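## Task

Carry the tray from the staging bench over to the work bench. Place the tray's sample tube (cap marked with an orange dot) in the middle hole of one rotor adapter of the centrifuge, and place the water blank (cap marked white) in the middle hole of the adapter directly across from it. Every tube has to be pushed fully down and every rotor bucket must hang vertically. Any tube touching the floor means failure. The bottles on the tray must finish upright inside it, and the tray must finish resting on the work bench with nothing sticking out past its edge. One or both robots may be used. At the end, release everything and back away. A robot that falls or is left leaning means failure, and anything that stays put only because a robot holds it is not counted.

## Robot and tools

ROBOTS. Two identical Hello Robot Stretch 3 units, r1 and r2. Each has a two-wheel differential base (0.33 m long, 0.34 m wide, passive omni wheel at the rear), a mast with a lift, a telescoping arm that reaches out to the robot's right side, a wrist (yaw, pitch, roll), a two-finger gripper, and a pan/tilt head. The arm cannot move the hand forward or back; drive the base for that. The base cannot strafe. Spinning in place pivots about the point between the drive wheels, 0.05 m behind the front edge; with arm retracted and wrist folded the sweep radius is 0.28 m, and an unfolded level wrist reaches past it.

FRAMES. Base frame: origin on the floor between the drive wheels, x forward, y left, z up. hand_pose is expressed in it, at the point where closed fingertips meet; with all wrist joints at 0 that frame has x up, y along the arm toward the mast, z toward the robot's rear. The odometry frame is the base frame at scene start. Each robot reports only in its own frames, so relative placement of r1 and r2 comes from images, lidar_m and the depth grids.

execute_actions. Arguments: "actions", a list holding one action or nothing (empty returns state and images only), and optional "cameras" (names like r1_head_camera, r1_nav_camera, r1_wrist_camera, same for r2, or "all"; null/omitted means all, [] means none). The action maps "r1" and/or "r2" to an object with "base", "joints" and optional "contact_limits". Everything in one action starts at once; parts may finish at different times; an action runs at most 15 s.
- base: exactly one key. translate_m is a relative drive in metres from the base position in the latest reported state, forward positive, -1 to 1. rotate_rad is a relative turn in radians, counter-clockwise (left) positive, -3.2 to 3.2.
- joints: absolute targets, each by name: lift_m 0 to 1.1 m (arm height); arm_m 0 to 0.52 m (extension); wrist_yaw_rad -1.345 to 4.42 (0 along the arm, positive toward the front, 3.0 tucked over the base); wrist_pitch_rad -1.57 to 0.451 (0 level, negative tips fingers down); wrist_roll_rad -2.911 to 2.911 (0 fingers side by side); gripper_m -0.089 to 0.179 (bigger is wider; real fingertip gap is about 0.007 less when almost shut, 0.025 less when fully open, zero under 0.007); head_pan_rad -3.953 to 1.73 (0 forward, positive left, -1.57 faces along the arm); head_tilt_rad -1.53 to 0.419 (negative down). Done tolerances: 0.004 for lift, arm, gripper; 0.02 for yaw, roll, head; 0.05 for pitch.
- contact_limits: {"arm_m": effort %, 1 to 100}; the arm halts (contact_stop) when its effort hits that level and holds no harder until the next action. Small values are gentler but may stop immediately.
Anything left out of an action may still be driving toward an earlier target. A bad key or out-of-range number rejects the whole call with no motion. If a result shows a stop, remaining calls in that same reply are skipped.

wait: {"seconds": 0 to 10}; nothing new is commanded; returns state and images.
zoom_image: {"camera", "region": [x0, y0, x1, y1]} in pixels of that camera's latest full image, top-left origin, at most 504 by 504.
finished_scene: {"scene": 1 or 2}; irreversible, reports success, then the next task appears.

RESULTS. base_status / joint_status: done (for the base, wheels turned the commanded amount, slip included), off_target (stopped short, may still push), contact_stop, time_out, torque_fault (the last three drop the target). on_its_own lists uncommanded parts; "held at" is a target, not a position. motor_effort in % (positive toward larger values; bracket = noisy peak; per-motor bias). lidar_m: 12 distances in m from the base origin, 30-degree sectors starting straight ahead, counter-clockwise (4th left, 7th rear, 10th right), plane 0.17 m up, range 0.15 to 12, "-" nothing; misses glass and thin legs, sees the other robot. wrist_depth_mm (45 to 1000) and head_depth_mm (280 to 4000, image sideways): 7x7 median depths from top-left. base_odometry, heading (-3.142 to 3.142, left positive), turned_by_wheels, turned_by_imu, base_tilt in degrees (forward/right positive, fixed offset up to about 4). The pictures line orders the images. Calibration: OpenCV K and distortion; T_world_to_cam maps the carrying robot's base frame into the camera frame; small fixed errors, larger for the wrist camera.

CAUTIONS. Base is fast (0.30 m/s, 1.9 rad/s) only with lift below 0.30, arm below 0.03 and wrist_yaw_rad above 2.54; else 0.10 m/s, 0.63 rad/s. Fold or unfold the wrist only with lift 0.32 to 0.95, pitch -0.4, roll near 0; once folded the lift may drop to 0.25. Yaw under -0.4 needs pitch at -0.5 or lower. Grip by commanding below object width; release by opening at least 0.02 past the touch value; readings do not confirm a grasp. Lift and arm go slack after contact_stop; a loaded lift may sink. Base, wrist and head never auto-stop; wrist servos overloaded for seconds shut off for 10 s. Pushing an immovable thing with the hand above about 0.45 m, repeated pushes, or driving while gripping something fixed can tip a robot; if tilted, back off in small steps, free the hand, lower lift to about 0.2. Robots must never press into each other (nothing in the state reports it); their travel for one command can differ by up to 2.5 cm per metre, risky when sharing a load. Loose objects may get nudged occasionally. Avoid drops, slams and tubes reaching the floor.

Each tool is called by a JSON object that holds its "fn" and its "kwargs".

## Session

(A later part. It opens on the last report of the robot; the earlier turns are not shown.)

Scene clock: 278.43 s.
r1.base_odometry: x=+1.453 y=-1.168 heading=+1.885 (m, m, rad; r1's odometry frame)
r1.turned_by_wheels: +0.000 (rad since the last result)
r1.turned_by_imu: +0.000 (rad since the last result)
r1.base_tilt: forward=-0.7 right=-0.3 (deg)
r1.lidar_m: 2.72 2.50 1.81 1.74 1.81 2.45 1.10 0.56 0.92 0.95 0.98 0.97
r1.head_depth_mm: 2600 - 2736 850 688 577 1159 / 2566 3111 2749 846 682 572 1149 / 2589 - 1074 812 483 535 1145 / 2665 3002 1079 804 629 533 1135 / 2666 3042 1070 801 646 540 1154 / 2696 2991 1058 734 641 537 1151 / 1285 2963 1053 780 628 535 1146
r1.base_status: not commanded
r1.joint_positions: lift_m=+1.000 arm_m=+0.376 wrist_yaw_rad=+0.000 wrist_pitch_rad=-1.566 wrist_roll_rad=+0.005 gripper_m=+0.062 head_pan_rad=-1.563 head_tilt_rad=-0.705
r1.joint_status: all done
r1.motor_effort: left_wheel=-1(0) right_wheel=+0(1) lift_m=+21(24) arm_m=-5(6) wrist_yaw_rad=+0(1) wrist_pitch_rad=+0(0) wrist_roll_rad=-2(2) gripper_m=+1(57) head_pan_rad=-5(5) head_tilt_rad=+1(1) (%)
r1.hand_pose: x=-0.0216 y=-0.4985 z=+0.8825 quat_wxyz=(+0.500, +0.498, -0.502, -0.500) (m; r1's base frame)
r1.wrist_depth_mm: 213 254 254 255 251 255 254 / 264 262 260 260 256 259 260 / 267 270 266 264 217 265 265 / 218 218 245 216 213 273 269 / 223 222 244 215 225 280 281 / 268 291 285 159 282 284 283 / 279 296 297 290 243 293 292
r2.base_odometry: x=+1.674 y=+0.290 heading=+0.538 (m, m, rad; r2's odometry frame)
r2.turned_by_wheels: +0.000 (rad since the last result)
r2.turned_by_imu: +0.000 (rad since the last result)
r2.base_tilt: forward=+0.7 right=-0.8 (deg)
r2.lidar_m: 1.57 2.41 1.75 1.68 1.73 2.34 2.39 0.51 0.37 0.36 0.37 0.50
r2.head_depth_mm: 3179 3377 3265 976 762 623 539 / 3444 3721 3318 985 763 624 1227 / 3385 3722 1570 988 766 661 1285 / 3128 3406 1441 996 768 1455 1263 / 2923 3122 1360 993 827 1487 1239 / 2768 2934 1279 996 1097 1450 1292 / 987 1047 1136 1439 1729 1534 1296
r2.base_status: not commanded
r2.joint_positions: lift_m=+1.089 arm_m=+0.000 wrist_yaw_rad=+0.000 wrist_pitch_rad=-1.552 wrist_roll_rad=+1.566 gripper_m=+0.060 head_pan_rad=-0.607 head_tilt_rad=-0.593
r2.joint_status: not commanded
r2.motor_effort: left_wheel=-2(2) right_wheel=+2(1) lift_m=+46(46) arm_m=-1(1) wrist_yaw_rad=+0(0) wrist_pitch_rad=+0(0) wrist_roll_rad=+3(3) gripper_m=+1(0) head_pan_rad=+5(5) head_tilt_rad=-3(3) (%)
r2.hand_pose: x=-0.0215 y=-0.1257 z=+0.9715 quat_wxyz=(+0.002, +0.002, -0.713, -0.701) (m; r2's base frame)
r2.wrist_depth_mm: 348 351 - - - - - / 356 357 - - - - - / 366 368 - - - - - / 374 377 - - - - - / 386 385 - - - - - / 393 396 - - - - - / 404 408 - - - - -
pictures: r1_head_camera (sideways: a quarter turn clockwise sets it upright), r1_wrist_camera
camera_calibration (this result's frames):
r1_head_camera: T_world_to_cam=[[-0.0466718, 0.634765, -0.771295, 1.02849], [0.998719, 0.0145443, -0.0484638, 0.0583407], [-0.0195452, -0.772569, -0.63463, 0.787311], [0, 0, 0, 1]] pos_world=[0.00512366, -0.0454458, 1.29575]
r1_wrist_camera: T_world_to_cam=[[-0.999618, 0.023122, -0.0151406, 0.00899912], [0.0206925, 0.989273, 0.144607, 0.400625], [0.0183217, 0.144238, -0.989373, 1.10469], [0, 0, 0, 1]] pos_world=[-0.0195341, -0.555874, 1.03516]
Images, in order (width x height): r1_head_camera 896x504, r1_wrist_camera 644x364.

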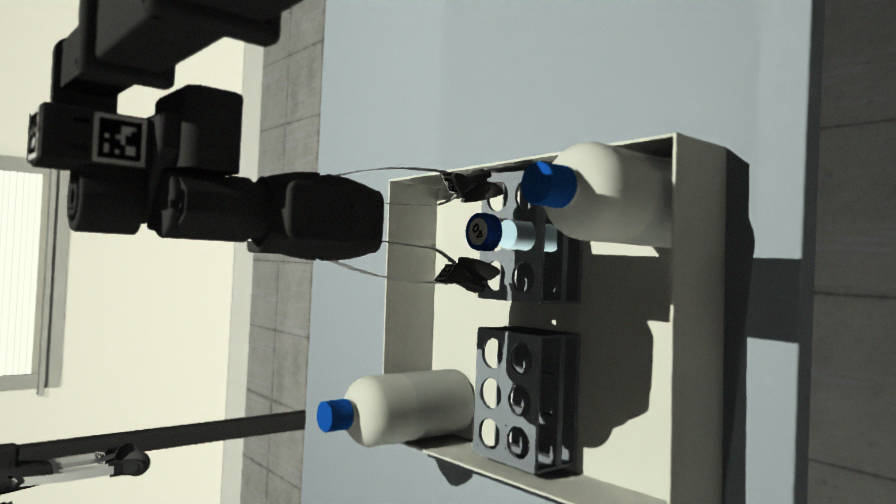

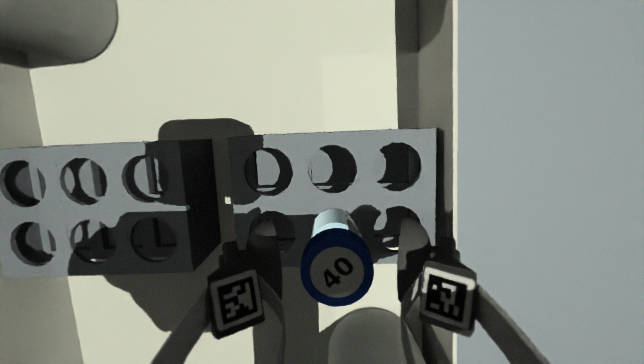

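{"fn": "execute_actions", "kwargs": {"actions": [{"r1":{"joints":{"arm_m":0.373,"lift_m":0.988}}}], "cameras": []}}

{"fn": "execute_actions", "kwargs": {"actions": [{"r1":{"joints":{"gripper_m":-0.01}}}], "cameras": ["r1_wrist_camera"]}}

{"fn": "execute_actions", "kwargs": {"actions": [{"r1":{"joints":{"lift_m":1.1,"head_pan_rad":-1.5,"head_tilt_rad":-0.8}}}], "cameras": ["r1_wrist_camera"]}}

{"fn": "execute_actions", "kwargs": {"actions": [{"r1":{"base":{"rotate_rad":0.05}}}], "cameras": []}}

{"fn": "execute_actions", "kwargs": {"actions": [{"r1":{"base":{"translate_m":-0.8},"joints":{"arm_m":0.42}}}], "cameras": []}}

{"fn": "execute_actions", "kwargs": {"actions": [{"r1":{"base":{"rotate_rad":-0.05}}}], "cameras": []}}

{"fn": "execute_actions", "kwargs": {"actions": [{"r1":{"base":{"translate_m":-0.093},"joints":{"arm_m":0.475}}}], "cameras": ["r1_wrist_camera","r1_head_camera"]}}

Scene clock: 281.80 s.
r1.base_odometry: x=+1.453 y=-1.168 heading=+1.885 (m, m, rad; r1's odometry frame)
r1.turned_by_wheels: +0.000 (rad since the last result)
r1.turned_by_imu: +0.000 (rad since the last result)
r1.base_tilt: forward=-0.8 right=-0.3 (deg)
r1.lidar_m: 2.72 2.51 1.81 1.74 1.80 2.44 1.10 0.56 0.92 0.95 0.99 0.97
r1.head_depth_mm: 2631 - 1066 851 689 577 1155 / 2597 - 2741 842 684 573 1153 / 2607 - 1097 817 484 533 1140 / 2650 3006 1081 811 630 533 1137 / 2682 3023 1070 802 648 540 1153 / 2682 2985 1060 734 641 538 1153 / 1284 2949 1046 780 628 535 1149
r1.base_status: not commanded
r1.joint_positions: lift_m=+0.988 arm_m=+0.373 wrist_yaw_rad=+0.000 wrist_pitch_rad=-1.566 wrist_roll_rad=+0.005 gripper_m=+0.062 head_pan_rad=-1.563 head_tilt_rad=-0.705
r1.joint_status: all done
r1.motor_effort: left_wheel=+0(1) right_wheel=+1(0) lift_m=+21(22) arm_m=-5(5) wrist_yaw_rad=+0(0) wrist_pitch_rad=+0(0) wrist_roll_rad=-2(2) gripper_m=+1(1) head_pan_rad=-5(5) head_tilt_rad=+1(2) (%)
r1.hand_pose: x=-0.0216 y=-0.4955 z=+0.8705 quat_wxyz=(+0.500, +0.498, -0.502, -0.500) (m; r1's base frame)
r1.wrist_depth_mm: 216 244 244 243 240 240 241 / 251 253 251 251 246 250 248 / 255 257 253 197 196 257 255 / 206 205 232 202 201 263 261 / 212 209 221 202 204 265 265 / 257 274 276 146 271 273 271 / 278 284 285 276 240 281 275
r2.base_odometry: x=+1.674 y=+0.290 heading=+0.538 (m, m, rad; r2's odometry frame)
r2.turned_by_wheels: +0.000 (rad since the last result)
r2.turned_by_imu: +0.000 (rad since the last result)
r2.base_tilt: forward=+0.7 right=-0.8 (deg)
r2.lidar_m: 1.57 2.40 1.74 1.68 1.73 2.35 2.39 0.51 0.37 0.35 0.37 0.50
r2.head_depth_mm: 3130 3329 3272 981 762 623 539 / 3414 3667 3376 984 762 625 1229 / 3363 3693 1572 986 768 660 1283 / 3175 3436 1447 988 772 1453 1261 / 2941 3147 1365 994 825 1485 1237 / 2742 2948 1276 1003 1100 1464 1293 / 990 1048 1142 1444 1731 1535 1294
r2.base_status: not commanded
r2.joint_positions: lift_m=+1.089 arm_m=+0.000 wrist_yaw_rad=+0.000 wrist_pitch_rad=-1.552 wrist_roll_rad=+1.566 gripper_m=+0.060 head_pan_rad=-0.607 head_tilt_rad=-0.593
r2.joint_status: not commanded
r2.motor_effort: left_wheel=-2(2) right_wheel=+2(2) lift_m=+46(46) arm_m=-1(2) wrist_yaw_rad=+0(0) wrist_pitch_rad=+0(0) wrist_roll_rad=+3(3) gripper_m=+1(1) head_pan_rad=+5(6) head_tilt_rad=-3(3) (%)
r2.hand_pose: x=-0.0215 y=-0.1257 z=+0.9715 quat_wxyz=(+0.002, +0.002, -0.713, -0.701) (m; r2's base frame)
r2.wrist_depth_mm: 347 352 - - - - - / 353 358 - - - - - / 365 368 - - - - - / 376 378 - - - - - / 385 388 - - - - - / 394 396 - - - - - / 409 405 - - - - -
pictures: none
No camera images: the call's "cameras" was empty. Leave "cameras" out to get every camera's image.

Scene clock: 283.00 s.
r1.base_odometry: x=+1.453 y=-1.168 heading=+1.885 (m, m, rad; r1's odometry frame)
r1.turned_by_wheels: +0.000 (rad since the last result)
r1.turned_by_imu: +0.000 (rad since the last result)
r1.base_tilt: forward=-0.8 right=-0.3 (deg)
r1.lidar_m: 2.73 2.51 1.82 1.74 1.80 2.45 1.09 0.56 0.92 0.95 0.98 0.97
r1.head_depth_mm: 2630 - 1066 851 689 577 1152 / 2578 - 2738 846 682 573 1154 / 2612 - 1094 824 484 533 1146 / 2666 2974 1080 819 630 533 1141 / 2673 3006 1073 802 648 540 1154 / 2687 2951 1058 734 640 538 1146 / 1287 2954 1048 780 628 535 1148
r1.base_status: not commanded
r1.joint_positions: lift_m=+0.988 arm_m=+0.373 wrist_yaw_rad=+0.000 wrist_pitch_rad=-1.566 wrist_roll_rad=+0.005 gripper_m=-0.009 head_pan_rad=-1.563 head_tilt_rad=-0.705
r1.joint_status: all done
r1.motor_effort: left_wheel=+0(1) right_wheel=+0(1) lift_m=+21(21) arm_m=-6(4) wrist_yaw_rad=-1(0) wrist_pitch_rad=+0(0) wrist_roll_rad=-2(2) gripper_m=-14(89) head_pan_rad=-5(4) head_tilt_rad=+2(2) (%)
r1.hand_pose: x=-0.0216 y=-0.4955 z=+0.8705 quat_wxyz=(+0.500, +0.498, -0.502, -0.500) (m; r1's base frame)
r1.wrist_depth_mm: 215 244 245 241 240 243 240 / 252 252 250 249 247 247 247 / 259 254 255 197 196 252 251 / 204 204 232 204 200 260 260 / 211 210 240 180 204 268 267 / 256 277 272 141 203 275 269 / 276 281 282 277 240 279 278
r2.base_odometry: x=+1.674 y=+0.290 heading=+0.538 (m, m, rad; r2's odometry frame)
r2.turned_by_wheels: +0.000 (rad since the last result)
r2.turned_by_imu: +0.000 (rad since the last result)
r2.base_tilt: forward=+0.7 right=-0.9 (deg)
r2.lidar_m: 1.57 2.41 1.75 1.68 1.73 2.35 2.39 0.51 0.37 0.35 0.37 0.50
r2.head_depth_mm: 3178 3406 3328 978 762 624 538 / 3405 3682 3333 978 766 623 1231 / 3382 3686 1576 988 767 662 1284 / 3120 3415 1445 994 769 1451 1259 / 2917 3159 1360 994 825 1487 1234 / 2750 2947 1288 997 1103 1449 1294 / 986 1051 1142 1440 1723 1538 1293
r2.base_status: not commanded
r2.joint_positions: lift_m=+1.089 arm_m=+0.000 wrist_yaw_rad=+0.000 wrist_pitch_rad=-1.552 wrist_roll_rad=+1.566 gripper_m=+0.060 head_pan_rad=-0.607 head_tilt_rad=-0.593
r2.joint_status: not commanded
r2.motor_effort: left_wheel=-2(2) right_wheel=+2(2) lift_m=+46(46) arm_m=-1(1) wrist_yaw_rad=+0(0) wrist_pitch_rad=+0(0) wrist_roll_rad=+3(3) gripper_m=+0(0) head_pan_rad=+5(5) head_tilt_rad=-3(2) (%)
r2.hand_pose: x=-0.0215 y=-0.1257 z=+0.9715 quat_wxyz=(+0.002, +0.002, -0.713, -0.701) (m; r2's base frame)
r2.wrist_depth_mm: 346 349 - - - - - / 353 357 - - - - - / 364 370 - - - - - / 372 376 - - - - - / 384 389 - - - - - / 398 395 - - - - - / 409 404 - - - - -
pictures: r1_wrist_camera
camera_calibration (this result's frames):
r1_wrist_camera: T_world_to_cam=[[-0.999618, 0.0231221, -0.0151406, 0.00874818], [0.0206925, 0.989273, 0.144607, 0.399395], [0.0183217, 0.144238, -0.989373, 1.09239], [0, 0, 0, 1]] pos_world=[-0.0195341, -0.552877, 1.02316]
Images, in order (width x height): r1_wrist_camera 644x364.

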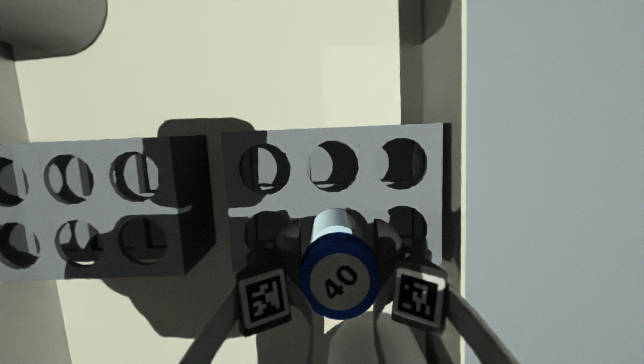

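Scene clock: 284.87 s.
r1.base_odometry: x=+1.453 y=-1.168 heading=+1.885 (m, m, rad; r1's odometry frame)
r1.turned_by_wheels: +0.000 (rad since the last result)
r1.turned_by_imu: +0.000 (rad since the last result)
r1.base_tilt: forward=-0.7 right=-0.2 (deg)
r1.lidar_m: 2.72 2.50 1.81 1.74 1.80 2.45 1.10 0.56 0.92 0.95 0.99 0.97
r1.head_depth_mm: 2688 2908 958 767 638 549 1183 / 2678 2953 953 741 607 555 1179 / 2651 2843 810 664 508 552 1171 / 2739 2917 931 700 624 551 1168 / 2756 2971 837 694 620 559 1168 / 2652 2750 739 687 618 556 1156 / 2792 2968 908 734 576 564 1152
r1.base_status: not commanded
r1.joint_positions: lift_m=+1.100 arm_m=+0.373 wrist_yaw_rad=+0.000 wrist_pitch_rad=-1.566 wrist_roll_rad=+0.005 gripper_m=-0.009 head_pan_rad=-1.507 head_tilt_rad=-0.790
r1.joint_status: all done
r1.motor_effort: left_wheel=-1(1) right_wheel=-1(0) lift_m=+26(33) arm_m=-5(6) wrist_yaw_rad=+0(0) wrist_pitch_rad=+0(0) wrist_roll_rad=-2(2) gripper_m=-13(14) head_pan_rad=+5(17) head_tilt_rad=-4(12) (%)
r1.hand_pose: x=-0.0216 y=-0.4955 z=+0.9822 quat_wxyz=(+0.500, +0.498, -0.502, -0.500) (m; r1's base frame)
r1.wrist_depth_mm: 227 281 351 349 351 348 347 / 343 359 361 355 356 357 354 / 376 362 364 360 361 361 363 / 378 315 345 316 361 374 376 / 386 352 384 180 381 374 380 / 402 393 393 141 285 394 393 / 413 375 365 340 263 398 396
r2.base_odometry: x=+1.674 y=+0.290 heading=+0.538 (m, m, rad; r2's odometry frame)
r2.turned_by_wheels: +0.000 (rad since the last result)
r2.turned_by_imu: +0.000 (rad since the last result)
r2.base_tilt: forward=+0.6 right=-0.9 (deg)
r2.lidar_m: 1.57 2.41 1.75 1.67 1.74 2.36 2.38 0.51 0.37 0.36 0.37 0.50
r2.head_depth_mm: 3153 3423 3338 980 760 624 538 / 3450 3678 3298 985 765 625 1228 / 3424 3676 1568 985 767 661 1288 / 3153 3393 1442 992 766 1444 1253 / 2956 3169 1359 994 825 1483 1233 / 2761 2918 1284 998 1104 1450 1291 / 991 1046 1139 1440 1743 1530 1301
r2.base_status: not commanded
r2.joint_positions: lift_m=+1.089 arm_m=+0.000 wrist_yaw_rad=+0.000 wrist_pitch_rad=-1.552 wrist_roll_rad=+1.566 gripper_m=+0.060 head_pan_rad=-0.607 head_tilt_rad=-0.593
r2.joint_status: not commanded
r2.motor_effort: left_wheel=-2(2) right_wheel=+2(1) lift_m=+46(46) arm_m=-1(1) wrist_yaw_rad=+1(0) wrist_pitch_rad=+0(0) wrist_roll_rad=+3(3) gripper_m=+0(0) head_pan_rad=+5(5) head_tilt_rad=-3(2) (%)
r2.hand_pose: x=-0.0215 y=-0.1257 z=+0.9715 quat_wxyz=(+0.002, +0.002, -0.713, -0.701) (m; r2's base frame)
r2.wrist_depth_mm: 350 351 - - - - - / 357 360 - - - - - / 367 367 - - - - - / 376 377 - - - - - / 384 389 - - - - - / 395 396 - - - - - / 408 407 - - - - -
pictures: r1_wrist_camera
camera_calibration (this result's frames):
r1_wrist_camera: T_world_to_cam=[[-0.999618, 0.0231221, -0.0151407, 0.0104397], [0.0206926, 0.989274, 0.144602, 0.383246], [0.0183218, 0.144233, -0.989374, 1.20291], [0, 0, 0, 1]] pos_world=[-0.0195341, -0.552877, 1.13487]
Images, in order (width x height): r1_wrist_camera 644x364.

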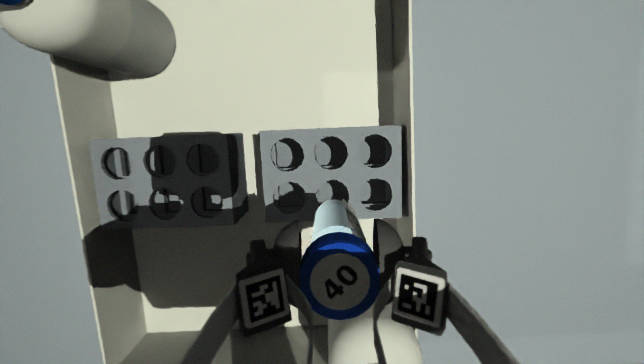

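Scene clock: 286.33 s.
r1.base_odometry: x=+1.453 y=-1.168 heading=+1.935 (m, m, rad; r1's odometry frame)
r1.turned_by_wheels: +0.050 (rad since the last result)
r1.turned_by_imu: +0.050 (rad since the last result)
r1.base_tilt: forward=-0.7 right=-0.3 (deg)
r1.lidar_m: 2.72 2.38 1.79 1.74 1.83 2.58 0.91 0.56 0.97 0.95 1.00 0.97
r1.head_depth_mm: 2658 2911 955 766 639 547 1187 / 2674 2926 951 723 514 544 1180 / 2669 2872 810 663 523 546 1173 / 2747 2943 932 722 624 551 1169 / 2734 2925 728 682 621 559 1164 / 2776 2964 885 680 616 566 1154 / 2875 2963 908 735 589 566 1152
r1.base_status: done
r1.joint_positions: lift_m=+1.100 arm_m=+0.373 wrist_yaw_rad=+0.000 wrist_pitch_rad=-1.566 wrist_roll_rad=+0.005 gripper_m=-0.009 head_pan_rad=-1.507 head_tilt_rad=-0.790
r1.joint_status: not commanded
r1.motor_effort: left_wheel=-2(5) right_wheel=+1(5) lift_m=+26(27) arm_m=-4(5) wrist_yaw_rad=+0(0) wrist_pitch_rad=-1(0) wrist_roll_rad=-2(2) gripper_m=-14(14) head_pan_rad=+5(5) head_tilt_rad=-3(3) (%)
r1.hand_pose: x=-0.0216 y=-0.4955 z=+0.9822 quat_wxyz=(+0.500, +0.498, -0.502, -0.500) (m; r1's base frame)
r1.wrist_depth_mm: 351 252 345 349 345 343 345 / 363 340 359 359 347 355 356 / 374 315 361 363 337 363 363 / 381 319 355 368 312 366 369 / 395 356 386 181 339 378 386 / 403 390 399 140 285 388 390 / 414 378 361 360 256 398 391
r2.base_odometry: x=+1.674 y=+0.290 heading=+0.538 (m, m, rad; r2's odometry frame)
r2.turned_by_wheels: +0.000 (rad since the last result)
r2.turned_by_imu: +0.000 (rad since the last result)
r2.base_tilt: forward=+0.6 right=-0.8 (deg)
r2.lidar_m: 1.57 2.41 1.75 1.68 1.73 2.34 2.38 0.51 0.37 0.35 0.37 0.50
r2.head_depth_mm: 3155 3394 3310 983 762 624 539 / 3466 3748 3314 981 765 625 1231 / 3431 3742 1578 984 765 662 1275 / 3145 3406 1433 990 770 1452 1263 / 2950 3115 1362 998 825 1488 1235 / 2746 2960 1282 999 1099 1456 1294 / 995 1048 1140 1439 1724 1532 1289
r2.base_status: not commanded
r2.joint_positions: lift_m=+1.089 arm_m=+0.000 wrist_yaw_rad=+0.000 wrist_pitch_rad=-1.552 wrist_roll_rad=+1.566 gripper_m=+0.060 head_pan_rad=-0.607 head_tilt_rad=-0.593
r2.joint_status: not commanded
r2.motor_effort: left_wheel=-2(2) right_wheel=+1(1) lift_m=+46(46) arm_m=-1(2) wrist_yaw_rad=-1(0) wrist_pitch_rad=+0(0) wrist_roll_rad=+3(3) gripper_m=+0(1) head_pan_rad=+5(4) head_tilt_rad=-2(2) (%)
r2.hand_pose: x=-0.0215 y=-0.1257 z=+0.9715 quat_wxyz=(+0.002, +0.002, -0.713, -0.701) (m; r2's base frame)
r2.wrist_depth_mm: 346 352 - - - - - / 354 360 - - - - - / 365 366 - - - - - / 376 378 - - - - - / 387 388 - - - - - / 395 398 - - - - - / 409 404 - - - - -
pictures: none
No camera images: the call's "cameras" was empty. Leave "cameras" out to get every camera's image.

Scene clock: 295.50 s.
r1.base_odometry: x=+1.738 y=-1.916 heading=+1.934 (m, m, rad; r1's odometry frame)
r1.turned_by_wheels: +0.000 (rad since the last result)
r1.turned_by_imu: -0.001 (rad since the last result)
r1.base_tilt: forward=-0.7 right=-0.3 (deg)
r1.lidar_m: 1.75 2.43 1.83 1.77 1.86 1.81 1.76 0.32 0.24 0.24 0.25 0.40
r1.head_depth_mm: 677 769 856 773 641 512 567 / 684 782 848 752 626 518 589 / 2635 813 693 754 577 520 612 / 2692 2932 2320 1028 618 527 654 / 2743 2985 2288 1844 900 755 688 / 2765 2977 986 1446 1495 1317 1098 / 2841 2952 908 757 1487 1313 1020
r1.base_status: done
r1.joint_positions: lift_m=+1.100 arm_m=+0.420 wrist_yaw_rad=+0.000 wrist_pitch_rad=-1.566 wrist_roll_rad=+0.005 gripper_m=-0.009 head_pan_rad=-1.507 head_tilt_rad=-0.790
r1.joint_status: all done
r1.motor_effort: left_wheel=-2(5) right_wheel=+1(3) lift_m=+26(26) arm_m=+5(6) wrist_yaw_rad=+0(0) wrist_pitch_rad=+0(0) wrist_roll_rad=-2(2) gripper_m=-14(13) head_pan_rad=+4(5) head_tilt_rad=-3(3) (%)
r1.hand_pose: x=-0.0216 y=-0.5417 z=+0.9822 quat_wxyz=(+0.500, +0.497, -0.502, -0.500) (m; r1's base frame)
r1.wrist_depth_mm: 357 - 905 310 310 367 371 / 368 - - 312 387 370 348 / 370 - - 323 387 374 377 / 378 - - 333 392 385 382 / 394 - - 181 396 394 387 / 399 590 - 141 374 392 402 / 412 576 - 361 362 429 411
r2.base_odometry: x=+1.674 y=+0.290 heading=+0.538 (m, m, rad; r2's odometry frame)
r2.turned_by_wheels: +0.000 (rad since the last result)
r2.turned_by_imu: +0.000 (rad since the last result)
r2.base_tilt: forward=+0.8 right=-0.7 (deg)
r2.lidar_m: 1.57 2.41 1.75 1.68 1.73 2.34 2.38 0.51 0.37 0.35 0.37 0.50
r2.head_depth_mm: 3122 3349 3339 979 763 621 539 / 3374 3634 1845 987 763 625 1224 / 3354 3710 1562 985 769 662 1285 / 3128 3424 1448 991 769 1455 1257 / 1147 1818 1366 991 824 1487 1233 / 2736 2921 1277 997 1102 1452 1291 / 992 1048 1142 1443 1728 1539 1296
r2.base_status: not commanded
r2.joint_positions: lift_m=+1.089 arm_m=+0.000 wrist_yaw_rad=+0.000 wrist_pitch_rad=-1.552 wrist_roll_rad=+1.566 gripper_m=+0.060 head_pan_rad=-0.607 head_tilt_rad=-0.593
r2.joint_status: not commanded
r2.motor_effort: left_wheel=-2(2) right_wheel=+1(1) lift_m=+47(46) arm_m=-1(1) wrist_yaw_rad=+1(0) wrist_pitch_rad=+0(0) wrist_roll_rad=+3(3) gripper_m=+0(1) head_pan_rad=+4(4) head_tilt_rad=-2(2) (%)
r2.hand_pose: x=-0.0215 y=-0.1257 z=+0.9715 quat_wxyz=(+0.002, +0.002, -0.713, -0.701) (m; r2's base frame)
r2.wrist_depth_mm: 348 352 - - - - - / 357 357 - - - - - / 362 368 - - - - - / 375 377 - - - - - / 384 384 - - - - - / 395 397 - - - - - / 409 405 - - - - -
pictures: none
No camera images: the call's "cameras" was empty. Leave "cameras" out to get every camera's image.

Scene clock: 297.07 s.
r1.base_odometry: x=+1.738 y=-1.916 heading=+1.885 (m, m, rad; r1's odometry frame)
r1.turned_by_wheels: -0.050 (rad since the last result)
r1.turned_by_imu: -0.050 (rad since the last result)
r1.base_tilt: forward=-0.7 right=-0.2 (deg)
r1.lidar_m: 1.75 2.55 1.85 1.77 1.83 1.84 1.76 0.34 0.25 0.24 0.24 0.40
r1.head_depth_mm: 684 779 872 786 643 520 595 / 687 786 867 756 628 519 611 / 683 806 696 786 576 522 624 / 2658 2910 2179 726 586 525 640 / 2752 2935 2293 1693 878 756 687 / 2744 2944 2065 1701 1490 1293 733 / 2755 2964 908 800 1493 1314 1131
r1.base_status: done
r1.joint_positions: lift_m=+1.100 arm_m=+0.420 wrist_yaw_rad=+0.000 wrist_pitch_rad=-1.566 wrist_roll_rad=+0.005 gripper_m=-0.009 head_pan_rad=-1.507 head_tilt_rad=-0.790
r1.joint_status: not commanded
r1.motor_effort: left_wheel=+2(4) right_wheel=-2(3) lift_m=+26(26) arm_m=+5(6) wrist_yaw_rad=+0(0) wrist_pitch_rad=+0(0) wrist_roll_rad=-1(2) gripper_m=-15(15) head_pan_rad=+5(5) head_tilt_rad=-4(4) (%)
r1.hand_pose: x=-0.0216 y=-0.5418 z=+0.9822 quat_wxyz=(+0.500, +0.497, -0.502, -0.500) (m; r1's base frame)
r1.wrist_depth_mm: 369 - 557 307 482 358 340 / 371 - 581 317 369 368 351 / 370 - 577 326 362 380 376 / 385 - - 333 391 371 383 / 392 - 922 182 395 395 379 / 398 699 - 141 377 403 405 / 412 595 - 359 372 435 390
r2.base_odometry: x=+1.674 y=+0.290 heading=+0.538 (m, m, rad; r2's odometry frame)
r2.turned_by_wheels: +0.000 (rad since the last result)
r2.turned_by_imu: +0.000 (rad since the last result)
r2.base_tilt: forward=+0.8 right=-0.8 (deg)
r2.lidar_m: 1.57 2.42 1.74 1.67 1.73 2.35 2.39 0.51 0.37 0.35 0.37 0.50
r2.head_depth_mm: 3110 3346 3341 982 764 624 538 / 3433 3701 1817 984 763 624 1231 / 3417 3745 1572 988 768 660 1288 / 3144 3420 1438 994 765 1458 1256 / 1174 3038 1363 993 823 1485 1233 / 2763 2912 1284 999 1100 1456 1291 / 991 1044 1141 1452 1722 1529 1284
r2.base_status: not commanded
r2.joint_positions: lift_m=+1.089 arm_m=+0.000 wrist_yaw_rad=+0.000 wrist_pitch_rad=-1.552 wrist_roll_rad=+1.566 gripper_m=+0.060 head_pan_rad=-0.607 head_tilt_rad=-0.593
r2.joint_status: not commanded
r2.motor_effort: left_wheel=-2(2) right_wheel=+1(2) lift_m=+46(46) arm_m=-1(1) wrist_yaw_rad=+0(1) wrist_pitch_rad=+0(0) wrist_roll_rad=+3(3) gripper_m=+0(1) head_pan_rad=+4(4) head_tilt_rad=-2(2) (%)
r2.hand_pose: x=-0.0215 y=-0.1257 z=+0.9715 quat_wxyz=(+0.002, +0.002, -0.713, -0.701) (m; r2's base frame)
r2.wrist_depth_mm: 348 352 - - - - - / 357 360 - - - - - / 364 366 - - - - - / 376 376 - - - - - / 386 386 - - - - - / 395 395 - - - - - / 407 403 - - - - -
pictures: none
No camera images: the call's "cameras" was empty. Leave "cameras" out to get every camera's image.

Scene clock: 299.50 s.
r1.base_odometry: x=+1.767 y=-2.004 heading=+1.885 (m, m, rad; r1's odometry frame)
r1.turned_by_wheels: +0.000 (rad since the last result)
r1.turned_by_imu: +0.000 (rad since the last result)
r1.base_tilt: forward=-0.7 right=-0.3 (deg)
r1.lidar_m: 1.84 2.56 1.84 1.77 1.83 1.74 1.67 0.34 0.25 0.24 0.25 0.33
r1.head_depth_mm: 683 779 866 772 658 521 598 / 690 782 873 785 654 520 613 / - 779 859 760 629 523 629 / 700 798 854 781 572 525 646 / 2619 2771 2075 699 571 525 660 / 2763 2961 2257 1788 851 545 683 / 2788 2935 1108 1432 1489 795 692
r1.base_status: done
r1.joint_positions: lift_m=+1.100 arm_m=+0.475 wrist_yaw_rad=+0.000 wrist_pitch_rad=-1.566 wrist_roll_rad=+0.005 gripper_m=-0.009 head_pan_rad=-1.507 head_tilt_rad=-0.790
r1.joint_status: all done
r1.motor_effort: left_wheel=+1(1) right_wheel=-2(7) lift_m=+27(27) arm_m=+5(6) wrist_yaw_rad=+0(0) wrist_pitch_rad=+0(1) wrist_roll_rad=-2(2) gripper_m=-14(14) head_pan_rad=+5(5) head_tilt_rad=-4(4) (%)
r1.hand_pose: x=-0.0216 y=-0.5968 z=+0.9822 quat_wxyz=(+0.500, +0.497, -0.502, -0.500) (m; r1's base frame)
r1.wrist_depth_mm: - 767 312 306 384 347 302 / - - 319 480 375 374 347 / - - 327 380 381 358 383 / - - 333 376 391 389 384 / - - 343 180 378 390 406 / - - 347 140 386 385 378 / 499 - 362 403 425 417 381
r2.base_odometry: x=+1.674 y=+0.290 heading=+0.538 (m, m, rad; r2's odometry frame)
r2.turned_by_wheels: +0.000 (rad since the last result)
r2.turned_by_imu: +0.000 (rad since the last result)
r2.base_tilt: forward=+0.7 right=-0.9 (deg)
r2.lidar_m: 1.57 2.42 1.75 1.67 1.73 2.35 2.39 0.51 0.37 0.35 0.37 0.50
r2.head_depth_mm: 3143 3323 3336 980 763 623 539 / 3224 3657 1931 984 765 626 1228 / 3410 3732 1571 990 769 661 1287 / 3111 3401 1447 992 768 1458 1260 / 2912 3142 1359 996 826 1490 1231 / 1208 2882 1284 999 1105 1451 1289 / 991 1047 1141 1444 1731 1532 1294
r2.base_status: not commanded
r2.joint_positions: lift_m=+1.089 arm_m=+0.000 wrist_yaw_rad=+0.000 wrist_pitch_rad=-1.552 wrist_roll_rad=+1.566 gripper_m=+0.060 head_pan_rad=-0.607 head_tilt_rad=-0.593
r2.joint_status: not commanded
r2.motor_effort: left_wheel=-2(2) right_wheel=+2(2) lift_m=+46(46) arm_m=-1(1) wrist_yaw_rad=+0(1) wrist_pitch_rad=+0(0) wrist_roll_rad=+3(3) gripper_m=-1(1) head_pan_rad=+4(4) head_tilt_rad=-2(3) (%)
r2.hand_pose: x=-0.0215 y=-0.1257 z=+0.9715 quat_wxyz=(+0.002, +0.002, -0.713, -0.701) (m; r2's base frame)
r2.wrist_depth_mm: 347 353 - - - - - / 356 357 - - - - - / 366 369 - - - - - / 375 378 - - - - - / 386 388 - - - - - / 397 397 - - - - - / 408 405 - - - - -
pictures: r1_head_camera (sideways: a quarter turn clockwise sets it upright), r1_wrist_camera
camera_calibration (this result's frames):
r1_head_camera: T_world_to_cam=[[-0.0860471, 0.694278, -0.714544, 0.954765], [0.996091, 0.0743355, -0.0477243, 0.0573887], [0.019982, -0.715857, -0.697961, 0.869445], [0, 0, 0, 1]] pos_world=[0.00761706, -0.0447401, 1.2918]
r1_wrist_camera: T_world_to_cam=[[-0.999618, 0.0231182, -0.0151465, 0.0127846], [0.0206926, 0.98931, 0.144351, 0.483703], [0.0183217, 0.143982, -0.989411, 1.2174], [0, 0, 0, 1]] pos_world=[-0.0195341, -0.654111, 1.13487]
Images, in order (width x height): r1_head_camera 896x504, r1_wrist_camera 644x364.

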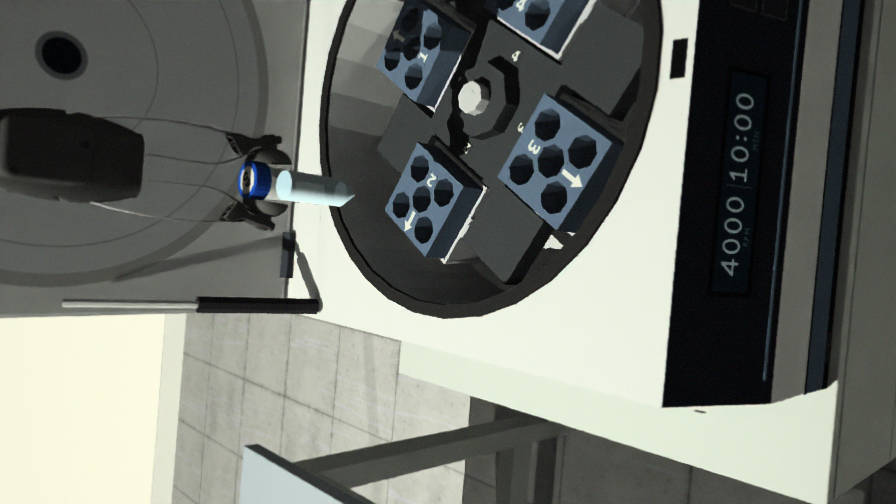

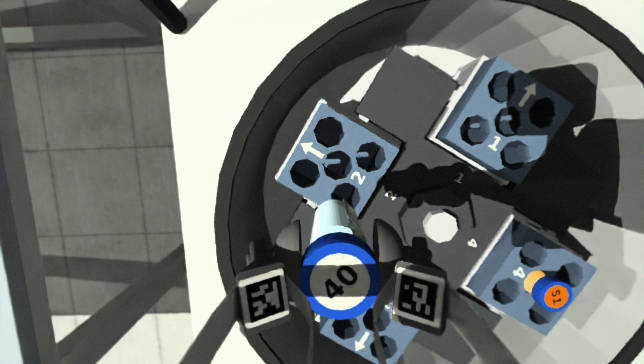

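{"fn": "execute_actions", "kwargs": {"actions": [{"r1":{"base":{"translate_m":-0.008},"joints":{"arm_m":0.504,"lift_m":1.02}}}], "cameras": ["r1_wrist_camera"]}}

{"fn": "execute_actions", "kwargs": {"actions": [{"r1":{"joints":{"lift_m":0.98}}}], "cameras": ["r1_wrist_camera","r1_head_camera"]}}

{"fn": "zoom_image", "kwargs": {"camera": "r1_wrist_camera", "region": [240,140,420,260]}}

Scene clock: 302.87 s.
r1.base_odometry: x=+1.769 y=-2.012 heading=+1.885 (m, m, rad; r1's odometry frame)
r1.turned_by_wheels: +0.000 (rad since the last result)
r1.turned_by_imu: +0.000 (rad since the last result)
r1.base_tilt: forward=-0.7 right=-0.2 (deg)
r1.lidar_m: 1.85 2.54 1.84 1.77 1.83 1.73 1.66 0.34 0.25 0.24 0.25 0.33
r1.head_depth_mm: 696 782 865 774 656 521 600 / 714 787 876 784 656 520 613 / 690 827 862 764 636 524 629 / 698 800 851 781 572 523 645 / 743 2751 879 700 571 524 661 / 2747 2949 2290 1731 815 536 684 / 2779 2944 1112 1443 1485 764 692
r1.base_status: done
r1.joint_positions: lift_m=+1.020 arm_m=+0.504 wrist_yaw_rad=+0.000 wrist_pitch_rad=-1.565 wrist_roll_rad=+0.005 gripper_m=-0.009 head_pan_rad=-1.507 head_tilt_rad=-0.790
r1.joint_status: all done
r1.motor_effort: left_wheel=+1(1) right_wheel=-2(6) lift_m=+21(21) arm_m=+5(4) wrist_yaw_rad=+0(0) wrist_pitch_rad=+0(0) wrist_roll_rad=-1(2) gripper_m=-15(15) head_pan_rad=+5(5) head_tilt_rad=-4(4) (%)
r1.hand_pose: x=-0.0216 y=-0.6258 z=+0.9025 quat_wxyz=(+0.500, +0.497, -0.502, -0.500) (m; r1's base frame)
r1.wrist_depth_mm: 855 235 233 232 266 279 241 / - 240 237 333 394 344 293 / - 246 245 415 300 290 287 / - 253 302 286 305 289 304 / - 260 313 182 320 317 314 / - 267 288 140 291 320 321 / - 617 336 336 330 321 307
r2.base_odometry: x=+1.674 y=+0.290 heading=+0.538 (m, m, rad; r2's odometry frame)
r2.turned_by_wheels: +0.000 (rad since the last result)
r2.turned_by_imu: +0.000 (rad since the last result)
r2.base_tilt: forward=+0.7 right=-0.8 (deg)
r2.lidar_m: 1.57 2.42 1.74 1.68 1.73 2.35 2.38 0.51 0.37 0.35 0.37 0.50
r2.head_depth_mm: 3183 3402 3287 977 764 623 540 / 1671 3588 1894 983 766 626 1220 / 3414 3683 1570 987 768 658 1283 / 3135 3394 1444 992 768 1450 1258 / 2879 3145 1358 991 825 1480 1228 / 2599 1673 1292 998 1103 1452 1297 / 991 1046 1142 1440 1724 1533 1300
r2.base_status: not commanded
r2.joint_positions: lift_m=+1.089 arm_m=+0.000 wrist_yaw_rad=+0.000 wrist_pitch_rad=-1.552 wrist_roll_rad=+1.566 gripper_m=+0.060 head_pan_rad=-0.607 head_tilt_rad=-0.593
r2.joint_status: not commanded
r2.motor_effort: left_wheel=-2(2) right_wheel=+1(1) lift_m=+46(46) arm_m=-1(1) wrist_yaw_rad=-1(0) wrist_pitch_rad=+0(0) wrist_roll_rad=+3(3) gripper_m=+0(0) head_pan_rad=+4(5) head_tilt_rad=-3(3) (%)
r2.hand_pose: x=-0.0215 y=-0.1257 z=+0.9715 quat_wxyz=(+0.002, +0.002, -0.713, -0.701) (m; r2's base frame)
r2.wrist_depth_mm: 348 353 - - - - - / 356 357 - - - - - / 365 370 - - - - - / 372 378 - - - - - / 384 388 - - - - - / 396 399 - - - - - / 406 404 - - - - -
pictures: r1_wrist_camera
camera_calibration (this result's frames):
r1_wrist_camera: T_world_to_cam=[[-0.999618, 0.0231152, -0.0151505, 0.0122502], [0.0206922, 0.989336, 0.144177, 0.52412], [0.0183216, 0.143809, -0.989436, 1.14261], [0, 0, 0, 1]] pos_world=[-0.0195341, -0.683131, 1.05516]
Images, in order (width x height): r1_wrist_camera 644x364.

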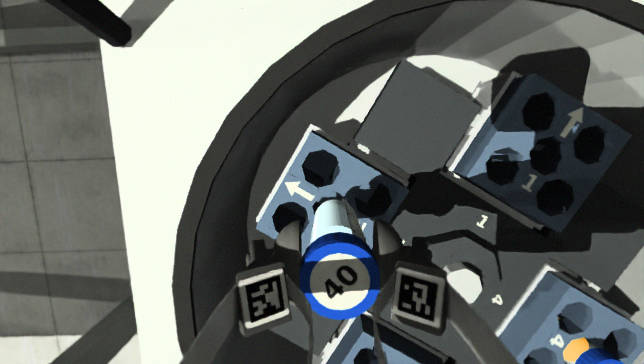

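Scene clock: 304.03 s.
r1.base_odometry: x=+1.769 y=-2.012 heading=+1.885 (m, m, rad; r1's odometry frame)
r1.turned_by_wheels: +0.000 (rad since the last result)
r1.turned_by_imu: +0.000 (rad since the last result)
r1.base_tilt: forward=-0.7 right=-0.3 (deg)
r1.lidar_m: 1.85 2.55 1.85 1.77 1.83 1.73 1.66 0.34 0.25 0.24 0.25 0.33
r1.head_depth_mm: - 789 865 774 657 521 598 / - 787 874 784 657 520 614 / 695 - 873 759 637 523 628 / 700 801 857 780 573 525 646 / 743 2762 877 701 569 524 660 / 2722 2977 2267 1723 815 535 684 / 2764 2976 1114 1442 1485 765 693
r1.base_status: not commanded
r1.joint_positions: lift_m=+0.980 arm_m=+0.504 wrist_yaw_rad=+0.000 wrist_pitch_rad=-1.565 wrist_roll_rad=+0.005 gripper_m=-0.009 head_pan_rad=-1.507 head_tilt_rad=-0.790
r1.joint_status: all done
r1.motor_effort: left_wheel=+1(3) right_wheel=-2(2) lift_m=+22(20) arm_m=+5(5) wrist_yaw_rad=+0(0) wrist_pitch_rad=+0(1) wrist_roll_rad=-2(2) gripper_m=-14(15) head_pan_rad=+5(4) head_tilt_rad=-3(4) (%)
r1.hand_pose: x=-0.0216 y=-0.6258 z=+0.8625 quat_wxyz=(+0.500, +0.497, -0.502, -0.500) (m; r1's base frame)
r1.wrist_depth_mm: 201 198 196 194 268 282 240 / - 203 199 337 262 295 262 / - 207 214 377 265 262 237 / - 211 283 250 270 266 244 / - 216 289 180 276 278 274 / - 221 290 141 260 260 280 / - 228 293 294 295 289 265
r2.base_odometry: x=+1.674 y=+0.290 heading=+0.538 (m, m, rad; r2's odometry frame)
r2.turned_by_wheels: +0.000 (rad since the last result)
r2.turned_by_imu: +0.000 (rad since the last result)
r2.base_tilt: forward=+0.7 right=-1.0 (deg)
r2.lidar_m: 1.57 2.41 1.74 1.67 1.73 2.35 2.38 0.51 0.37 0.35 0.37 0.50
r2.head_depth_mm: 3128 3356 3339 983 760 623 538 / 1657 3604 1907 983 768 626 1229 / 3343 3734 1578 986 766 661 1284 / 3066 3417 1437 995 771 1446 1256 / 2888 3137 1366 992 824 1492 1239 / 2686 1327 1285 999 1101 1455 1298 / 991 1047 1133 1453 1727 1536 1296
r2.base_status: not commanded
r2.joint_positions: lift_m=+1.089 arm_m=+0.000 wrist_yaw_rad=+0.000 wrist_pitch_rad=-1.552 wrist_roll_rad=+1.566 gripper_m=+0.060 head_pan_rad=-0.607 head_tilt_rad=-0.593
r2.joint_status: not commanded
r2.motor_effort: left_wheel=-2(3) right_wheel=+1(1) lift_m=+46(46) arm_m=-1(1) wrist_yaw_rad=+0(0) wrist_pitch_rad=+0(0) wrist_roll_rad=+3(3) gripper_m=+0(0) head_pan_rad=+5(4) head_tilt_rad=-2(2) (%)
r2.hand_pose: x=-0.0215 y=-0.1257 z=+0.9715 quat_wxyz=(+0.002, +0.002, -0.713, -0.701) (m; r2's base frame)
r2.wrist_depth_mm: 348 351 - - - - - / 356 357 - - - - - / 364 369 - - - - - / 372 379 - - - - - / 385 386 - - - - - / 396 397 - - - - - / 406 403 - - - - -
pictures: r1_head_camera (sideways: a quarter turn clockwise sets it upright), r1_wrist_camera
camera_calibration (this result's frames):
r1_head_camera: T_world_to_cam=[[-0.0860779, 0.694277, -0.714541, 0.954761], [0.996087, 0.0743796, -0.0477243, 0.0573887], [0.0200134, -0.715854, -0.697963, 0.869448], [0, 0, 0, 1]] pos_world=[0.00761903, -0.04474, 1.2918]
r1_wrist_camera: T_world_to_cam=[[-0.999618, 0.0231155, -0.0151505, 0.0116443], [0.0206925, 0.989335, 0.144177, 0.529888], [0.0183216, 0.143809, -0.989436, 1.10302], [0, 0, 0, 1]] pos_world=[-0.0195341, -0.683131, 1.01515]
Images, in order (width x height): r1_head_camera 896x504, r1_wrist_camera 644x364.

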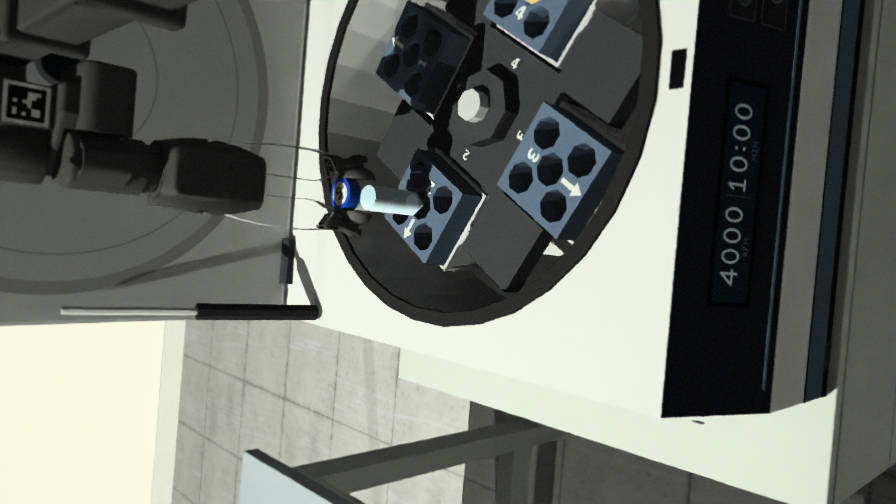

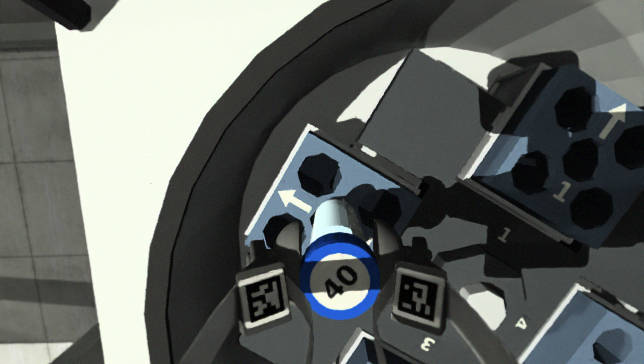

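Region (240, 140, 420, 260) of r1_wrist_camera's 644x364 image, scaled by 2.800.

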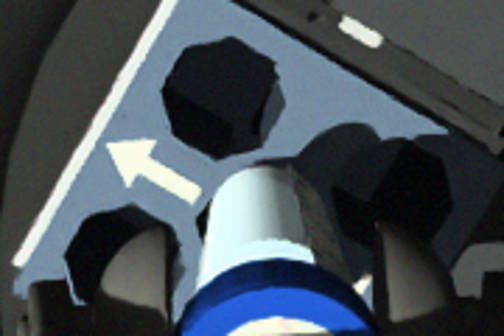

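{"fn": "execute_actions", "kwargs": {"actions": [{"r1":{"base":{"translate_m":0.002},"joints":{"arm_m":0.5,"lift_m":0.972}}}], "cameras": ["r1_wrist_camera"]}}

{"fn": "execute_actions", "kwargs": {"actions": [{"r1":{"joints":{"lift_m":0.95}}}], "cameras": ["r1_wrist_camera","r1_head_camera"]}}

{"fn": "zoom_image", "kwargs": {"camera": "r1_head_camera", "region": [300,130,520,290]}}

Scene clock: 306.80 s.
r1.base_odometry: x=+1.769 y=-2.010 heading=+1.885 (m, m, rad; r1's odometry frame)
r1.turned_by_wheels: +0.000 (rad since the last result)
r1.turned_by_imu: +0.000 (rad since the last result)
r1.base_tilt: forward=-0.8 right=-0.3 (deg)
r1.lidar_m: 1.85 2.55 1.84 1.77 1.83 1.73 1.66 0.34 0.25 0.24 0.25 0.33
r1.head_depth_mm: - 796 864 771 656 521 598 / - 795 873 785 654 520 614 / 695 - 859 760 633 524 629 / 699 802 855 780 572 524 645 / 2635 2773 877 696 569 525 660 / 2729 2943 2238 1731 815 536 682 / 2783 2947 1111 1440 1484 778 692
r1.base_status: done
r1.joint_positions: lift_m=+0.972 arm_m=+0.500 wrist_yaw_rad=+0.000 wrist_pitch_rad=-1.565 wrist_roll_rad=+0.005 gripper_m=-0.009 head_pan_rad=-1.507 head_tilt_rad=-0.790
r1.joint_status: all done
r1.motor_effort: left_wheel=+2(3) right_wheel=-2(6) lift_m=+21(17) arm_m=-5(7) wrist_yaw_rad=+0(0) wrist_pitch_rad=-1(1) wrist_roll_rad=-2(1) gripper_m=-14(15) head_pan_rad=+5(5) head_tilt_rad=-4(3) (%)
r1.hand_pose: x=-0.0216 y=-0.6226 z=+0.8545 quat_wxyz=(+0.500, +0.497, -0.502, -0.500) (m; r1's base frame)
r1.wrist_depth_mm: 192 190 188 187 269 289 246 / 594 195 192 353 253 271 234 / - 199 211 371 257 254 229 / - 203 279 237 262 259 236 / - 207 283 182 266 265 268 / - 213 284 141 250 252 274 / - 218 288 283 282 280 259
r2.base_odometry: x=+1.674 y=+0.290 heading=+0.538 (m, m, rad; r2's odometry frame)
r2.turned_by_wheels: +0.000 (rad since the last result)
r2.turned_by_imu: +0.000 (rad since the last result)
r2.base_tilt: forward=+0.6 right=-0.9 (deg)
r2.lidar_m: 1.57 2.42 1.75 1.67 1.73 2.35 2.39 0.51 0.37 0.36 0.37 0.49
r2.head_depth_mm: 3146 3363 3332 982 765 622 539 / 1624 3598 1922 983 762 626 1224 / 3326 3715 1568 989 768 660 1290 / 3097 3399 1437 992 771 1450 1262 / 2935 3125 1363 994 824 1492 1235 / 2659 1312 1291 997 1103 1457 1294 / 986 1044 1138 1439 1724 1525 1295
r2.base_status: not commanded
r2.joint_positions: lift_m=+1.089 arm_m=+0.000 wrist_yaw_rad=+0.000 wrist_pitch_rad=-1.552 wrist_roll_rad=+1.566 gripper_m=+0.060 head_pan_rad=-0.607 head_tilt_rad=-0.593
r2.joint_status: not commanded
r2.motor_effort: left_wheel=-2(2) right_wheel=+1(1) lift_m=+46(46) arm_m=-1(1) wrist_yaw_rad=+0(0) wrist_pitch_rad=+0(0) wrist_roll_rad=+3(3) gripper_m=+0(0) head_pan_rad=+5(5) head_tilt_rad=-2(2) (%)
r2.hand_pose: x=-0.0215 y=-0.1257 z=+0.9715 quat_wxyz=(+0.002, +0.002, -0.713, -0.701) (m; r2's base frame)
r2.wrist_depth_mm: 349 350 - - - - - / 357 360 - - - - - / 367 369 - - - - - / 374 379 - - - - - / 386 388 - - - - - / 397 395 - - - - - / 408 407 - - - - -
pictures: r1_wrist_camera
camera_calibration (this result's frames):
r1_wrist_camera: T_world_to_cam=[[-0.999618, 0.0231151, -0.0151505, 0.0114486], [0.0206921, 0.989335, 0.144177, 0.527867], [0.0183216, 0.143809, -0.989436, 1.09465], [0, 0, 0, 1]] pos_world=[-0.0195341, -0.679922, 1.00715]
Images, in order (width x height): r1_wrist_camera 644x364.

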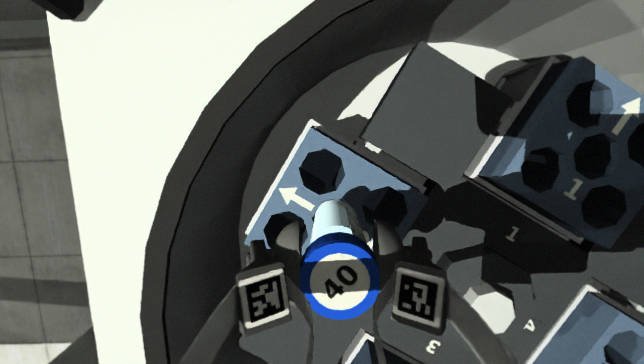

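Scene clock: 307.73 s.
r1.base_odometry: x=+1.769 y=-2.010 heading=+1.885 (m, m, rad; r1's odometry frame)
r1.turned_by_wheels: +0.000 (rad since the last result)
r1.turned_by_imu: +0.000 (rad since the last result)
r1.base_tilt: forward=-0.8 right=-0.2 (deg)
r1.lidar_m: 1.84 2.55 1.84 1.77 1.83 1.73 1.66 0.34 0.25 0.24 0.25 0.33
r1.head_depth_mm: 653 797 864 775 656 522 599 / - 806 875 785 655 520 613 / 684 - 858 753 635 523 629 / 699 800 853 780 572 524 645 / 2624 2745 878 699 570 526 661 / 2771 2991 2261 1729 816 535 684 / 2772 2982 1111 1448 1492 776 693
r1.base_status: not commanded
r1.joint_positions: lift_m=+0.950 arm_m=+0.500 wrist_yaw_rad=+0.000 wrist_pitch_rad=-1.565 wrist_roll_rad=+0.005 gripper_m=-0.009 head_pan_rad=-1.507 head_tilt_rad=-0.790
r1.joint_status: all done
r1.motor_effort: left_wheel=+1(2) right_wheel=-2(1) lift_m=+22(25) arm_m=-5(6) wrist_yaw_rad=+0(0) wrist_pitch_rad=-1(0) wrist_roll_rad=-2(2) gripper_m=-15(15) head_pan_rad=+5(5) head_tilt_rad=-3(3) (%)
r1.hand_pose: x=-0.0216 y=-0.6226 z=+0.8325 quat_wxyz=(+0.500, +0.497, -0.502, -0.500) (m; r1's base frame)
r1.wrist_depth_mm: 170 169 167 179 265 290 246 / 174 172 170 345 230 233 213 / 178 177 212 347 235 232 209 / 183 180 279 216 238 238 215 / - 185 269 185 244 246 229 / - 191 284 140 236 231 248 / - 198 265 261 262 234 253
r2.base_odometry: x=+1.674 y=+0.290 heading=+0.538 (m, m, rad; r2's odometry frame)
r2.turned_by_wheels: +0.000 (rad since the last result)
r2.turned_by_imu: +0.000 (rad since the last result)
r2.base_tilt: forward=+0.6 right=-0.9 (deg)
r2.lidar_m: 1.57 2.41 1.75 1.67 1.73 2.35 2.39 0.51 0.37 0.35 0.37 0.50
r2.head_depth_mm: 3122 3382 3328 982 762 624 537 / 1641 3691 1910 988 761 624 1226 / 3302 3745 1573 988 766 661 1280 / 3082 3412 1433 992 770 1455 1259 / 2889 3135 1357 998 825 1488 1231 / 2711 1296 1288 997 1107 1461 1290 / 989 1047 1145 1445 1724 1530 1296
r2.base_status: not commanded
r2.joint_positions: lift_m=+1.089 arm_m=+0.000 wrist_yaw_rad=+0.000 wrist_pitch_rad=-1.552 wrist_roll_rad=+1.566 gripper_m=+0.060 head_pan_rad=-0.607 head_tilt_rad=-0.593
r2.joint_status: not commanded
r2.motor_effort: left_wheel=-2(2) right_wheel=+1(2) lift_m=+47(46) arm_m=-1(1) wrist_yaw_rad=+0(1) wrist_pitch_rad=+0(0) wrist_roll_rad=+3(3) gripper_m=-1(0) head_pan_rad=+4(6) head_tilt_rad=-2(2) (%)
r2.hand_pose: x=-0.0215 y=-0.1257 z=+0.9715 quat_wxyz=(+0.002, +0.002, -0.713, -0.701) (m; r2's base frame)
r2.wrist_depth_mm: 344 355 - - - - - / 356 359 - - - - - / 366 367 - - - - - / 374 379 - - - - - / 387 387 - - - - - / 395 400 - - - - - / 406 406 - - - - -
pictures: r1_head_camera (sideways: a quarter turn clockwise sets it upright), r1_wrist_camera
camera_calibration (this result's frames):
r1_head_camera: T_world_to_cam=[[-0.0860804, 0.694278, -0.71454, 0.95476], [0.996087, 0.0743832, -0.0477243, 0.0573887], [0.0200158, -0.715853, -0.697965, 0.86945], [0, 0, 0, 1]] pos_world=[0.00761918, -0.04474, 1.2918]
r1_wrist_camera: T_world_to_cam=[[-0.999618, 0.0231132, -0.0151505, 0.0111141], [0.0206903, 0.989336, 0.144177, 0.531034], [0.0183213, 0.143809, -0.989436, 1.07288], [0, 0, 0, 1]] pos_world=[-0.019534, -0.679917, 0.985153]
Images, in order (width x height): r1_head_camera 896x504, r1_wrist_camera 644x364.

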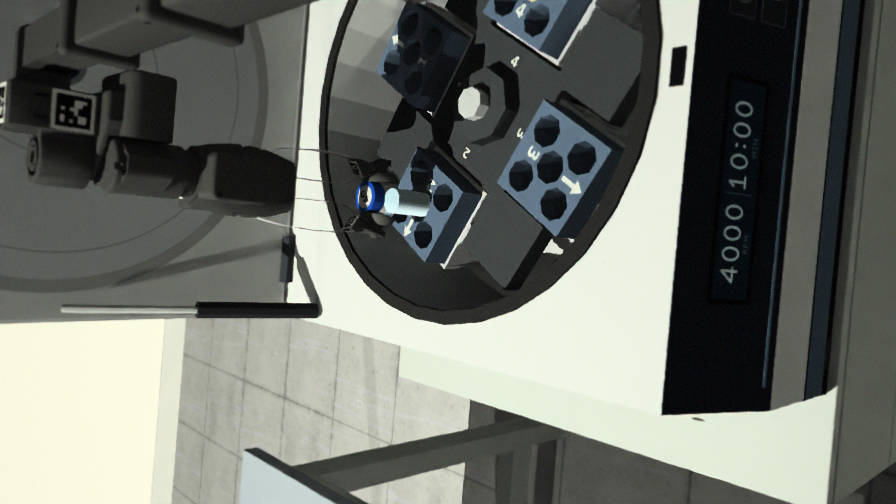

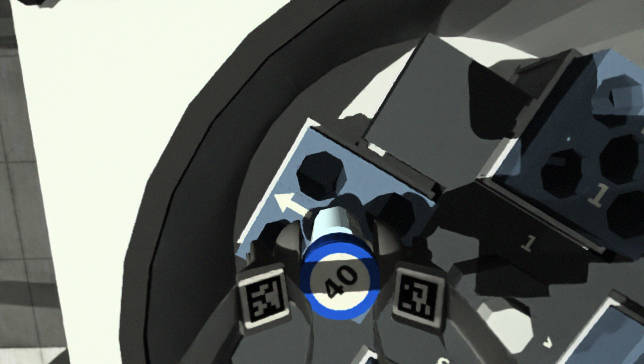

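Region (300, 130, 520, 290) of r1_head_camera's 896x504 image, scaled by 2.291, with more detail than that image has; it fills the top 367 rows of this view, and the rest is white.

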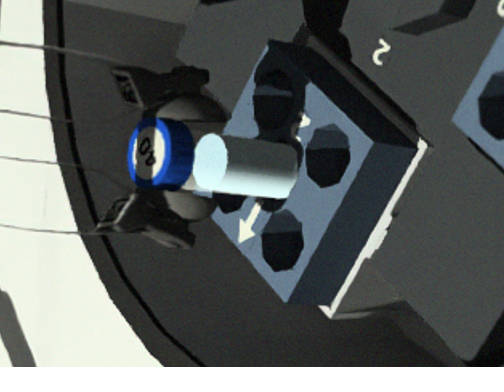

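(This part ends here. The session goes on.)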